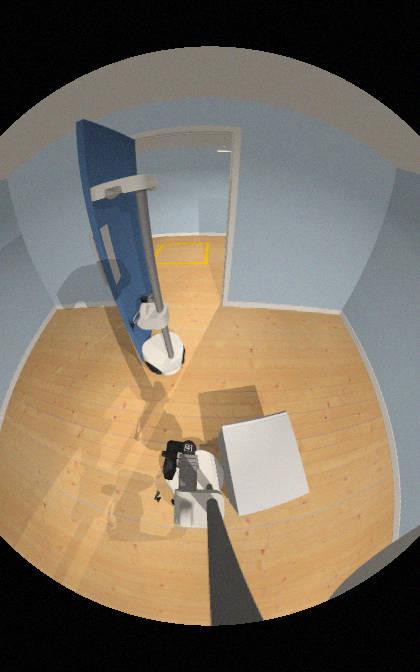

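>>> execute_actions(
  actions=[
    {"r1": {"base": {"translate_m": -0.1}, "pace": "slow"}},
  ],
  cameras=[],
)

>>> execute_actions(
  actions=[
    {"r1": {"base": {"strafe_m": -0.13}, "pace": "slow"}},
  ],
  cameras=["r1_head_right_camera", "r1_head_camera"],
)

Scene clock: 318.70 s.
r1.base_odometry: x=-1.780 y=-3.301 heading=+1.524 (m, m, rad; r1's odometry frame)
r1.turned_by_wheels: +0.000 (rad since the last result)
r1.turned_by_imu: -0.001 (rad since the last result)
r1.base_tilt: forward=+0.2 right=+1.2 (deg)
r1.lidar_m: 1.00 1.00 2.67 2.59 2.68 3.74 3.86 3.00 0.25 0.25 0.25 0.27
r1.base_status: done
r1.joint_positions: lift_m=+0.450 arm_m=+0.002 wrist_yaw_rad=+3.080 wrist_pitch_rad=+0.001 wrist_roll_rad=-0.003 gripper_m=+0.050
r1.joint_status: not commanded
r1.motor_effort: lift_m=+14(14) arm_m=-9(9) wrist_yaw_rad=+1(1) wrist_pitch_rad=-8(8) wrist_roll_rad=-2(3) gripper_m=-5(1) wheel_0=-4(10) wheel_1=-6(12) wheel_2=+7(9) (%)
r1.hand_pose: x=-0.1101 y=+0.1050 z=+0.6284 quat_wxyz=(+0.031, +0.000, -0.002, +1.000) (m; r1's base frame)
r1.wrist_depth_mm: 142 143 - - - - - / - 143 - - - - - / - 126 206 - - - - / 108 142 256 - - - - / 141 - - - - - - / - - 217 - 191 - - / 1537 1576 1464 146 1499 1336 1430
r2.base_odometry: x=-3.070 y=-1.614 heading=-2.628 (m, m, rad; r2's odometry frame)
r2.turned_by_wheels: +0.000 (rad since the last result)
r2.turned_by_imu: -0.001 (rad since the last result)
r2.base_tilt: forward=+0.0 right=+0.3 (deg)
r2.lidar_m: 3.79 0.29 0.25 - 3.23 3.30 1.02 0.88 1.03 2.51 1.17 1.03
r2.base_status: not commanded
r2.joint_positions: lift_m=+0.450 arm_m=+0.001 wrist_yaw_rad=+3.093 wrist_pitch_rad=-0.004 wrist_roll_rad=-0.010 gripper_m=+0.057
r2.joint_status: not commanded
r2.motor_effort: lift_m=+21(21) arm_m=+0(1) wrist_yaw_rad=+1(1) wrist_pitch_rad=-7(7) wrist_roll_rad=-2(2) gripper_m=+1(2) wheel_0=-2(2) wheel_1=+5(5) wheel_2=+1(1) (%)
r2.hand_pose: x=-0.1125 y=+0.1013 z=+0.6292 quat_wxyz=(+0.024, +0.002, -0.005, +1.000) (m; r2's base frame)
r2.wrist_depth_mm: - 142 - - - - - / - 131 - - - - 159 / - 127 198 - - - 159 / 114 140 251 - - - - / 1025 1336 - - - - 158 / 866 1336 197 - 213 - 155 / 854 1098 1182 153 1430 1618 -
pictures: none
No camera images: the call's "cameras" was empty. Leave "cameras" out to get every camera's image.

Scene clock: 321.13 s.
r1.base_odometry: x=-1.651 y=-3.307 heading=+1.524 (m, m, rad; r1's odometry frame)
r1.turned_by_wheels: +0.000 (rad since the last result)
r1.turned_by_imu: -0.001 (rad since the last result)
r1.base_tilt: forward=+0.2 right=+1.2 (deg)
r1.lidar_m: 1.12 1.06 2.82 2.71 2.81 3.89 3.84 2.83 0.25 0.25 0.25 0.25
r1.base_status: done
r1.joint_positions: lift_m=+0.450 arm_m=+0.002 wrist_yaw_rad=+3.080 wrist_pitch_rad=+0.001 wrist_roll_rad=-0.003 gripper_m=+0.050
r1.joint_status: not commanded
r1.motor_effort: lift_m=+14(14) arm_m=-9(9) wrist_yaw_rad=+1(1) wrist_pitch_rad=-7(8) wrist_roll_rad=-2(4) gripper_m=-3(4) wheel_0=+11(20) wheel_1=-12(19) wheel_2=+1(6) (%)
r1.hand_pose: x=-0.1101 y=+0.1050 z=+0.6284 quat_wxyz=(+0.031, +0.000, -0.002, +1.000) (m; r1's base frame)
r1.wrist_depth_mm: 142 144 - - - - - / - 143 - - - - - / - 126 206 - - - - / 108 142 257 - - - - / 141 - - - - - - / - - 217 - 191 - - / 1537 1576 1430 145 1499 1308 1397
r2.base_odometry: x=-3.070 y=-1.614 heading=-2.628 (m, m, rad; r2's odometry frame)
r2.turned_by_wheels: +0.000 (rad since the last result)
r2.turned_by_imu: -0.001 (rad since the last result)
r2.base_tilt: forward=+0.1 right=+0.2 (deg)
r2.lidar_m: 3.80 0.29 0.25 - 3.20 3.30 1.13 0.98 1.06 2.51 1.18 1.05
r2.base_status: not commanded
r2.joint_positions: lift_m=+0.450 arm_m=+0.001 wrist_yaw_rad=+3.093 wrist_pitch_rad=-0.004 wrist_roll_rad=-0.010 gripper_m=+0.057
r2.joint_status: not commanded
r2.motor_effort: lift_m=+21(21) arm_m=-1(0) wrist_yaw_rad=+1(1) wrist_pitch_rad=-6(6) wrist_roll_rad=-2(3) gripper_m=-2(2) wheel_0=-2(2) wheel_1=+5(5) wheel_2=+1(1) (%)
r2.hand_pose: x=-0.1125 y=+0.1013 z=+0.6292 quat_wxyz=(+0.024, +0.002, -0.005, +1.000) (m; r2's base frame)
r2.wrist_depth_mm: - 142 - - - - - / - 130 - - - - 159 / - 127 198 - - - 159 / 114 141 252 - - - - / 1060 - - - - - 158 / 1042 - 196 - 213 - 156 / 1025 1060 1537 152 1499 1618 -
pictures: r1_head_camera, r1_head_right_camera
Images, in order (width x height): r1_head_camera 420x560, r1_head_right_camera 420x672.

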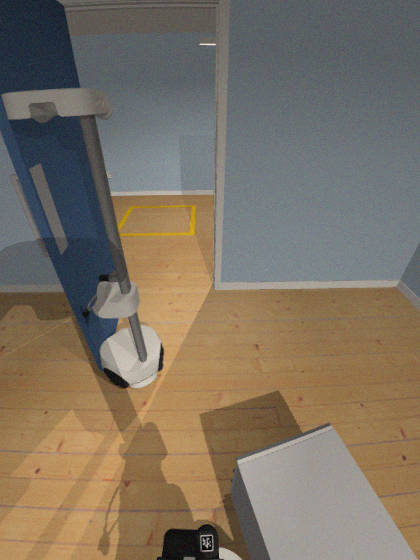

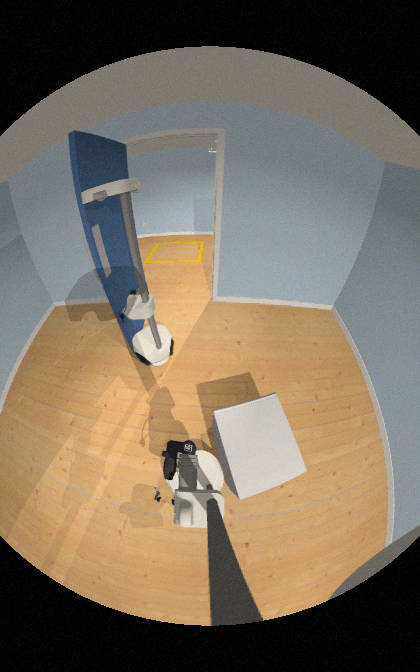

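>>> execute_actions(
  actions=[
    {"r1": {"base": {"translate_m": -0.43}}},
  ],
  cameras=[],
)

>>> execute_actions(
  actions=[
    {"r1": {"base": {"strafe_m": -0.59}}},
  ],
  cameras=[],
)

>>> execute_actions(
  actions=[
    {"r1": {"base": {"rotate_rad": 0.257}}},
  ],
  cameras=["r1_head_camera"],
)

Scene clock: 329.63 s.
r1.base_odometry: x=-1.671 y=-3.736 heading=+1.524 (m, m, rad; r1's odometry frame)
r1.turned_by_wheels: +0.000 (rad since the last result)
r1.turned_by_imu: +0.000 (rad since the last result)
r1.base_tilt: forward=+0.1 right=+1.2 (deg)
r1.lidar_m: 0.65 1.45 2.81 2.72 2.82 3.44 3.37 2.80 2.08 1.99 0.47 0.39
r1.base_status: done
r1.joint_positions: lift_m=+0.450 arm_m=+0.002 wrist_yaw_rad=+3.080 wrist_pitch_rad=+0.001 wrist_roll_rad=-0.003 gripper_m=+0.050
r1.joint_status: not commanded
r1.motor_effort: lift_m=+14(14) arm_m=-9(9) wrist_yaw_rad=+1(1) wrist_pitch_rad=-8(7) wrist_roll_rad=+0(0) gripper_m=-3(3) wheel_0=-3(8) wheel_1=-5(14) wheel_2=+5(14) (%)
r1.hand_pose: x=-0.1101 y=+0.1050 z=+0.6284 quat_wxyz=(+0.031, +0.000, -0.002, +1.000) (m; r1's base frame)
r1.wrist_depth_mm: 142 143 - - - - - / - 143 - - - - - / - 126 206 - - - - / 108 142 257 - - - - / 141 - - - - - - / - - 218 - 191 - - / 1499 1618 1499 146 1464 1336 1430
r2.base_odometry: x=-3.070 y=-1.614 heading=-2.628 (m, m, rad; r2's odometry frame)
r2.turned_by_wheels: +0.000 (rad since the last result)
r2.turned_by_imu: -0.002 (rad since the last result)
r2.base_tilt: forward=+0.1 right=+0.2 (deg)
r2.lidar_m: 3.79 0.30 0.25 - 3.21 3.27 1.47 0.96 1.04 2.48 1.17 1.03
r2.base_status: not commanded
r2.joint_positions: lift_m=+0.450 arm_m=+0.001 wrist_yaw_rad=+3.093 wrist_pitch_rad=-0.004 wrist_roll_rad=-0.010 gripper_m=+0.057
r2.joint_status: not commanded
r2.motor_effort: lift_m=+21(21) arm_m=+0(1) wrist_yaw_rad=+1(0) wrist_pitch_rad=-6(7) wrist_roll_rad=-3(3) gripper_m=+0(2) wheel_0=-2(2) wheel_1=+5(5) wheel_2=+1(1) (%)
r2.hand_pose: x=-0.1125 y=+0.1013 z=+0.6292 quat_wxyz=(+0.024, +0.002, -0.005, +1.000) (m; r2's base frame)
r2.wrist_depth_mm: - 143 - - - - - / - 130 - - - - 159 / - 127 197 - - - 160 / 114 140 251 - - - - / 1060 - - - - - 157 / 1060 - 197 - 213 - 155 / 1042 1397 1576 152 1464 1618 -
pictures: none
No camera images: the call's "cameras" was empty. Leave "cameras" out to get every camera's image.

Scene clock: 332.93 s.
r1.base_odometry: x=-1.082 y=-3.764 heading=+1.524 (m, m, rad; r1's odometry frame)
r1.turned_by_wheels: +0.000 (rad since the last result)
r1.turned_by_imu: -0.002 (rad since the last result)
r1.base_tilt: forward=+0.1 right=+1.2 (deg)
r1.lidar_m: 0.36 0.36 0.42 3.31 3.45 3.45 3.39 2.01 1.45 1.39 1.46 2.03
r1.base_status: done
r1.joint_positions: lift_m=+0.450 arm_m=+0.002 wrist_yaw_rad=+3.080 wrist_pitch_rad=+0.001 wrist_roll_rad=-0.003 gripper_m=+0.050
r1.joint_status: not commanded
r1.motor_effort: lift_m=+14(14) arm_m=-9(9) wrist_yaw_rad=+2(1) wrist_pitch_rad=-8(8) wrist_roll_rad=+0(2) gripper_m=-5(6) wheel_0=+2(11) wheel_1=-5(16) wheel_2=+0(3) (%)
r1.hand_pose: x=-0.1101 y=+0.1050 z=+0.6284 quat_wxyz=(+0.031, +0.000, -0.002, +1.000) (m; r1's base frame)
r1.wrist_depth_mm: 142 143 - - - - - / - 143 - - - - - / - 126 206 - - - - / 108 142 256 - - - - / 141 - - - - - - / - - 217 - 192 - - / 1537 1576 1430 145 1464 1336 1430
r2.base_odometry: x=-3.070 y=-1.614 heading=-2.628 (m, m, rad; r2's odometry frame)
r2.turned_by_wheels: +0.000 (rad since the last result)
r2.turned_by_imu: -0.001 (rad since the last result)
r2.base_tilt: forward=+0.1 right=+0.2 (deg)
r2.lidar_m: 3.78 0.31 0.25 - 3.20 3.29 - 0.97 1.03 2.51 1.17 1.03
r2.base_status: not commanded
r2.joint_positions: lift_m=+0.450 arm_m=+0.001 wrist_yaw_rad=+3.093 wrist_pitch_rad=-0.004 wrist_roll_rad=-0.010 gripper_m=+0.057
r2.joint_status: not commanded
r2.motor_effort: lift_m=+21(21) arm_m=+0(0) wrist_yaw_rad=+0(1) wrist_pitch_rad=-7(7) wrist_roll_rad=-3(3) gripper_m=-2(1) wheel_0=-2(2) wheel_1=+5(5) wheel_2=+1(1) (%)
r2.hand_pose: x=-0.1125 y=+0.1013 z=+0.6292 quat_wxyz=(+0.024, +0.002, -0.005, +1.000) (m; r2's base frame)
r2.wrist_depth_mm: - 142 - - - - - / - 131 - - - - 159 / - 127 198 - - - 159 / 114 140 252 - - - - / 1042 - - - - - 157 / 1060 - 197 - 213 - 155 / 1025 1430 1537 153 1430 1618 -
pictures: none
No camera images: the call's "cameras" was empty. Leave "cameras" out to get every camera's image.

Scene clock: 333.93 s.
r1.base_odometry: x=-1.082 y=-3.764 heading=+1.780 (m, m, rad; r1's odometry frame)
r1.turned_by_wheels: +0.256 (rad since the last result)
r1.turned_by_imu: +0.256 (rad since the last result)
r1.base_tilt: forward=+0.2 right=+1.2 (deg)
r1.lidar_m: 0.35 0.38 3.32 3.32 3.85 3.34 2.88 1.65 1.40 1.40 1.63 0.38
r1.base_status: done
r1.joint_positions: lift_m=+0.450 arm_m=+0.002 wrist_yaw_rad=+3.080 wrist_pitch_rad=+0.001 wrist_roll_rad=-0.003 gripper_m=+0.050
r1.joint_status: not commanded
r1.motor_effort: lift_m=+14(14) arm_m=-9(9) wrist_yaw_rad=+1(1) wrist_pitch_rad=-8(8) wrist_roll_rad=-2(0) gripper_m=-4(0) wheel_0=-4(9) wheel_1=-7(10) wheel_2=-6(9) (%)
r1.hand_pose: x=-0.1101 y=+0.1050 z=+0.6284 quat_wxyz=(+0.031, +0.000, -0.002, +1.000) (m; r1's base frame)
r1.wrist_depth_mm: 142 144 - - - - - / - 143 - - - - - / - 126 206 - - - - / 108 142 257 - - - - / 141 - - - - - - / 1618 - 217 - 191 - - / 1499 1576 1430 146 1499 1336 1397
r2.base_odometry: x=-3.070 y=-1.614 heading=-2.628 (m, m, rad; r2's odometry frame)
r2.turned_by_wheels: +0.000 (rad since the last result)
r2.turned_by_imu: +0.000 (rad since the last result)
r2.base_tilt: forward=+0.2 right=+0.3 (deg)
r2.lidar_m: 3.80 0.29 0.25 - 3.20 3.31 - 0.96 1.06 2.50 1.18 1.06
r2.base_status: not commanded
r2.joint_positions: lift_m=+0.450 arm_m=+0.001 wrist_yaw_rad=+3.093 wrist_pitch_rad=-0.004 wrist_roll_rad=-0.010 gripper_m=+0.057
r2.joint_status: not commanded
r2.motor_effort: lift_m=+21(21) arm_m=-1(0) wrist_yaw_rad=+1(1) wrist_pitch_rad=-6(6) wrist_roll_rad=-3(2) gripper_m=+0(1) wheel_0=-2(2) wheel_1=+5(5) wheel_2=+1(1) (%)
r2.hand_pose: x=-0.1125 y=+0.1013 z=+0.6292 quat_wxyz=(+0.024, +0.002, -0.005, +1.000) (m; r2's base frame)
r2.wrist_depth_mm: - 143 - - - - - / - 131 - - - - 159 / - 127 198 - - - 159 / 114 140 253 - - - - / 1042 - - - - - 158 / 1060 - 198 - 212 - 155 / 1042 1430 1576 152 1499 1618 -
pictures: r1_head_camera
Images, in order (width x height): r1_head_camera 420x560.

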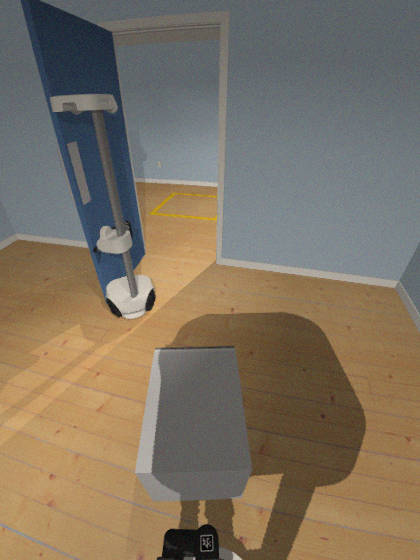

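>>> execute_actions(
  actions=[
    {"r1": {"base": {"translate_m": 0.5}, "pace": "slow"}},
  ],
  cameras=["r1_head_camera"],
)

Scene clock: 344.30 s.
r1.base_odometry: x=-1.186 y=-3.275 heading=+1.780 (m, m, rad; r1's odometry frame)
r1.turned_by_wheels: +0.001 (rad since the last result)
r1.turned_by_imu: -0.001 (rad since the last result)
r1.base_tilt: forward=+0.2 right=+1.2 (deg)
r1.lidar_m: 0.25 0.25 0.28 3.17 3.71 3.83 3.14 1.79 1.54 1.53 1.80 0.25
r1.base_status: done
r1.joint_positions: lift_m=+0.450 arm_m=+0.001 wrist_yaw_rad=+3.080 wrist_pitch_rad=+0.001 wrist_roll_rad=-0.003 gripper_m=+0.050
r1.joint_status: not commanded
r1.motor_effort: lift_m=+15(15) arm_m=-8(9) wrist_yaw_rad=+1(2) wrist_pitch_rad=-8(8) wrist_roll_rad=-1(2) gripper_m=+1(3) wheel_0=+13(19) wheel_1=+10(18) wheel_2=-13(22) (%)
r1.hand_pose: x=-0.1102 y=+0.1050 z=+0.6283 quat_wxyz=(+0.031, +0.000, -0.002, +1.000) (m; r1's base frame)
r1.wrist_depth_mm: 142 143 - - - - - / - 143 - - - - - / - 126 206 - - - - / 108 142 257 - - - - / 141 - - - - - - / 1708 - 216 - 191 - - / 1499 1618 1464 146 1499 1308 1397
r2.base_odometry: x=-3.070 y=-1.614 heading=-2.628 (m, m, rad; r2's odometry frame)
r2.turned_by_wheels: +0.000 (rad since the last result)
r2.turned_by_imu: -0.002 (rad since the last result)
r2.base_tilt: forward=+0.1 right=+0.2 (deg)
r2.lidar_m: 3.78 0.32 0.25 - 3.21 3.31 - 0.67 0.69 2.50 1.17 1.05
r2.base_status: not commanded
r2.joint_positions: lift_m=+0.450 arm_m=+0.001 wrist_yaw_rad=+3.093 wrist_pitch_rad=-0.004 wrist_roll_rad=-0.010 gripper_m=+0.057
r2.joint_status: not commanded
r2.motor_effort: lift_m=+21(21) arm_m=-1(1) wrist_yaw_rad=+1(1) wrist_pitch_rad=-6(6) wrist_roll_rad=-3(3) gripper_m=-1(4) wheel_0=-2(2) wheel_1=+5(5) wheel_2=+1(1) (%)
r2.hand_pose: x=-0.1125 y=+0.1013 z=+0.6292 quat_wxyz=(+0.024, +0.002, -0.005, +1.000) (m; r2's base frame)
r2.wrist_depth_mm: - 142 - - - - - / - 130 - - - - 159 / - 127 198 - - - 159 / 114 141 252 - - - - / - - - - - - 157 / 1366 - 198 - 213 - 155 / 1182 1397 1576 153 1499 1661 -
pictures: r1_head_camera
Images, in order (width x height): r1_head_camera 420x560.

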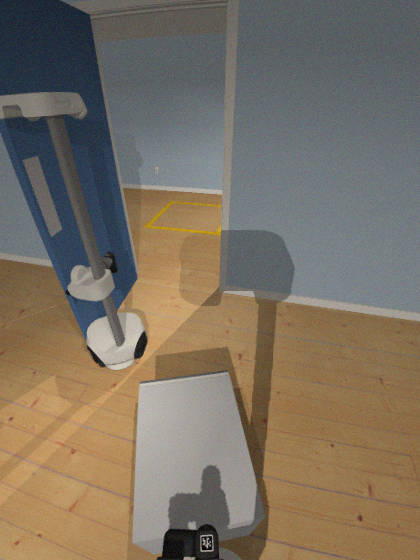

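>>> execute_actions(
  actions=[
    {"r1": {"base": {"translate_m": -0.03}}},
  ],
  cameras=[],
)

>>> execute_actions(
  actions=[
    {"r1": {"base": {"strafe_m": 0.06}}},
  ],
  cameras=[],
)

>>> execute_actions(
  actions=[
    {"r1": {"base": {"translate_m": 0.16}, "pace": "slow"}},
  ],
  cameras=["r1_head_camera"],
)

Scene clock: 348.37 s.
r1.base_odometry: x=-1.179 y=-3.304 heading=+1.780 (m, m, rad; r1's odometry frame)
r1.turned_by_wheels: -0.001 (rad since the last result)
r1.turned_by_imu: -0.001 (rad since the last result)
r1.base_tilt: forward=+0.1 right=+1.2 (deg)
r1.lidar_m: 0.25 0.25 3.19 3.19 3.73 3.79 3.13 1.79 1.53 1.53 1.77 0.26
r1.base_status: done
r1.joint_positions: lift_m=+0.450 arm_m=+0.001 wrist_yaw_rad=+3.080 wrist_pitch_rad=+0.001 wrist_roll_rad=-0.003 gripper_m=+0.050
r1.joint_status: not commanded
r1.motor_effort: lift_m=+15(15) arm_m=-8(8) wrist_yaw_rad=+1(2) wrist_pitch_rad=-8(8) wrist_roll_rad=+0(0) gripper_m=-2(2) wheel_0=-3(14) wheel_1=-7(12) wheel_2=+3(12) (%)
r1.hand_pose: x=-0.1102 y=+0.1050 z=+0.6283 quat_wxyz=(+0.031, +0.000, -0.002, +1.000) (m; r1's base frame)
r1.wrist_depth_mm: 142 144 - - - - - / - 143 - - - - - / - 126 206 - - - - / 108 142 257 - - - - / 140 - - - - - - / 1756 - 217 - 190 - - / 1499 1618 1430 146 1499 1336 1430
r2.base_odometry: x=-3.070 y=-1.614 heading=-2.628 (m, m, rad; r2's odometry frame)
r2.turned_by_wheels: +0.000 (rad since the last result)
r2.turned_by_imu: -0.001 (rad since the last result)
r2.base_tilt: forward=+0.2 right=+0.4 (deg)
r2.lidar_m: 3.79 0.30 0.25 - 3.17 3.30 - 0.67 0.65 2.51 1.19 1.05
r2.base_status: not commanded
r2.joint_positions: lift_m=+0.450 arm_m=+0.001 wrist_yaw_rad=+3.093 wrist_pitch_rad=-0.004 wrist_roll_rad=-0.010 gripper_m=+0.057
r2.joint_status: not commanded
r2.motor_effort: lift_m=+21(21) arm_m=-1(1) wrist_yaw_rad=+1(1) wrist_pitch_rad=-6(7) wrist_roll_rad=-2(3) gripper_m=-2(4) wheel_0=-2(2) wheel_1=+5(5) wheel_2=+1(1) (%)
r2.hand_pose: x=-0.1125 y=+0.1013 z=+0.6292 quat_wxyz=(+0.024, +0.002, -0.005, +1.000) (m; r2's base frame)
r2.wrist_depth_mm: - 142 - - - - - / - 130 - - - - 159 / - 127 198 - - - 159 / 114 141 253 - - - - / - - - - - - 158 / 1366 - 196 - 213 - 155 / 1205 1430 1499 152 1430 1618 -
pictures: none
No camera images: the call's "cameras" was empty. Leave "cameras" out to get every camera's image.

Scene clock: 349.57 s.
r1.base_odometry: x=-1.238 y=-3.317 heading=+1.780 (m, m, rad; r1's odometry frame)
r1.turned_by_wheels: +0.000 (rad since the last result)
r1.turned_by_imu: +0.000 (rad since the last result)
r1.base_tilt: forward=+0.1 right=+1.2 (deg)
r1.lidar_m: 0.25 0.25 3.13 3.13 3.65 3.78 3.25 1.84 1.58 1.59 1.85 0.25
r1.base_status: done
r1.joint_positions: lift_m=+0.450 arm_m=+0.001 wrist_yaw_rad=+3.080 wrist_pitch_rad=+0.001 wrist_roll_rad=-0.003 gripper_m=+0.050
r1.joint_status: not commanded
r1.motor_effort: lift_m=+15(15) arm_m=-8(8) wrist_yaw_rad=+1(1) wrist_pitch_rad=-7(8) wrist_roll_rad=-1(2) gripper_m=-2(7) wheel_0=-2(9) wheel_1=+3(15) wheel_2=+0(3) (%)
r1.hand_pose: x=-0.1102 y=+0.1050 z=+0.6283 quat_wxyz=(+0.031, +0.000, -0.002, +1.000) (m; r1's base frame)
r1.wrist_depth_mm: 142 143 - - - - - / - 142 - - - - - / - 126 206 - - - - / 108 142 256 - - - - / 141 - - - - - - / 1808 - 216 - 192 - - / 1499 1576 1430 146 1499 1308 1464
r2.base_odometry: x=-3.070 y=-1.614 heading=-2.628 (m, m, rad; r2's odometry frame)
r2.turned_by_wheels: +0.000 (rad since the last result)
r2.turned_by_imu: +0.000 (rad since the last result)
r2.base_tilt: forward=+0.2 right=+0.4 (deg)
r2.lidar_m: 3.80 0.30 0.25 - 3.19 3.28 - 0.65 0.68 2.50 1.19 1.04
r2.base_status: not commanded
r2.joint_positions: lift_m=+0.450 arm_m=+0.001 wrist_yaw_rad=+3.093 wrist_pitch_rad=-0.004 wrist_roll_rad=-0.010 gripper_m=+0.057
r2.joint_status: not commanded
r2.motor_effort: lift_m=+21(21) arm_m=+0(1) wrist_yaw_rad=+0(1) wrist_pitch_rad=-6(6) wrist_roll_rad=-3(3) gripper_m=-2(1) wheel_0=-2(3) wheel_1=+5(5) wheel_2=+1(1) (%)
r2.hand_pose: x=-0.1125 y=+0.1013 z=+0.6292 quat_wxyz=(+0.024, +0.002, -0.005, +1.000) (m; r2's base frame)
r2.wrist_depth_mm: - 142 - - - - - / - 131 - - - - 159 / - 127 198 - - - 159 / 114 141 252 - - - - / - - - - - - 157 / 1281 - 197 - 213 - 155 / 1160 1430 1499 153 1499 1618 -
pictures: none
No camera images: the call's "cameras" was empty. Leave "cameras" out to get every camera's image.

Scene clock: 352.43 s.
r1.base_odometry: x=-1.271 y=-3.161 heading=+1.781 (m, m, rad; r1's odometry frame)
r1.turned_by_wheels: +0.001 (rad since the last result)
r1.turned_by_imu: +0.001 (rad since the last result)
r1.base_tilt: forward=+0.1 right=+1.2 (deg)
r1.lidar_m: 0.25 0.25 3.09 3.08 3.59 3.92 3.35 1.90 1.63 1.63 1.91 0.25
r1.base_status: done
r1.joint_positions: lift_m=+0.450 arm_m=+0.001 wrist_yaw_rad=+3.080 wrist_pitch_rad=+0.001 wrist_roll_rad=-0.003 gripper_m=+0.050
r1.joint_status: not commanded
r1.motor_effort: lift_m=+15(15) arm_m=-8(8) wrist_yaw_rad=+1(1) wrist_pitch_rad=-8(8) wrist_roll_rad=+1(0) gripper_m=-3(4) wheel_0=+13(23) wheel_1=+11(19) wheel_2=-13(23) (%)
r1.hand_pose: x=-0.1102 y=+0.1050 z=+0.6283 quat_wxyz=(+0.031, +0.000, -0.002, +1.000) (m; r1's base frame)
r1.wrist_depth_mm: 142 143 - - - - - / - 142 - - - - - / - 126 206 - - - - / 108 142 256 - - - - / 141 - - - - - - / 1863 - 217 - 191 - - / 1499 1618 1464 146 1499 1308 1397
r2.base_odometry: x=-3.070 y=-1.614 heading=-2.628 (m, m, rad; r2's odometry frame)
r2.turned_by_wheels: +0.000 (rad since the last result)
r2.turned_by_imu: -0.001 (rad since the last result)
r2.base_tilt: forward=+0.1 right=+0.3 (deg)
r2.lidar_m: 3.79 0.31 0.25 - 3.20 3.27 - 0.68 0.55 2.51 1.17 1.04
r2.base_status: not commanded
r2.joint_positions: lift_m=+0.450 arm_m=+0.001 wrist_yaw_rad=+3.093 wrist_pitch_rad=-0.004 wrist_roll_rad=-0.010 gripper_m=+0.057
r2.joint_status: not commanded
r2.motor_effort: lift_m=+21(21) arm_m=-1(1) wrist_yaw_rad=+1(0) wrist_pitch_rad=-6(7) wrist_roll_rad=-2(3) gripper_m=-3(2) wheel_0=-2(2) wheel_1=+5(5) wheel_2=+1(1) (%)
r2.hand_pose: x=-0.1125 y=+0.1013 z=+0.6292 quat_wxyz=(+0.024, +0.002, -0.005, +1.000) (m; r2's base frame)
r2.wrist_depth_mm: - 143 - - - - - / - 131 - - - - 160 / - 127 197 - - - 160 / 114 141 252 - - - - / - - - - - - 157 / 1983 - 197 - 211 - 155 / 1118 1397 1537 152 1430 1618 -
pictures: r1_head_camera
Images, in order (width x height): r1_head_camera 420x560.

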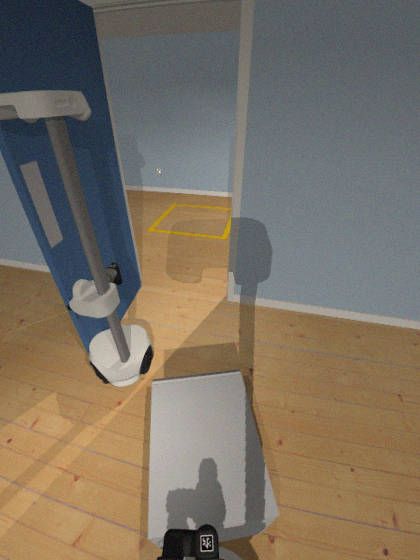

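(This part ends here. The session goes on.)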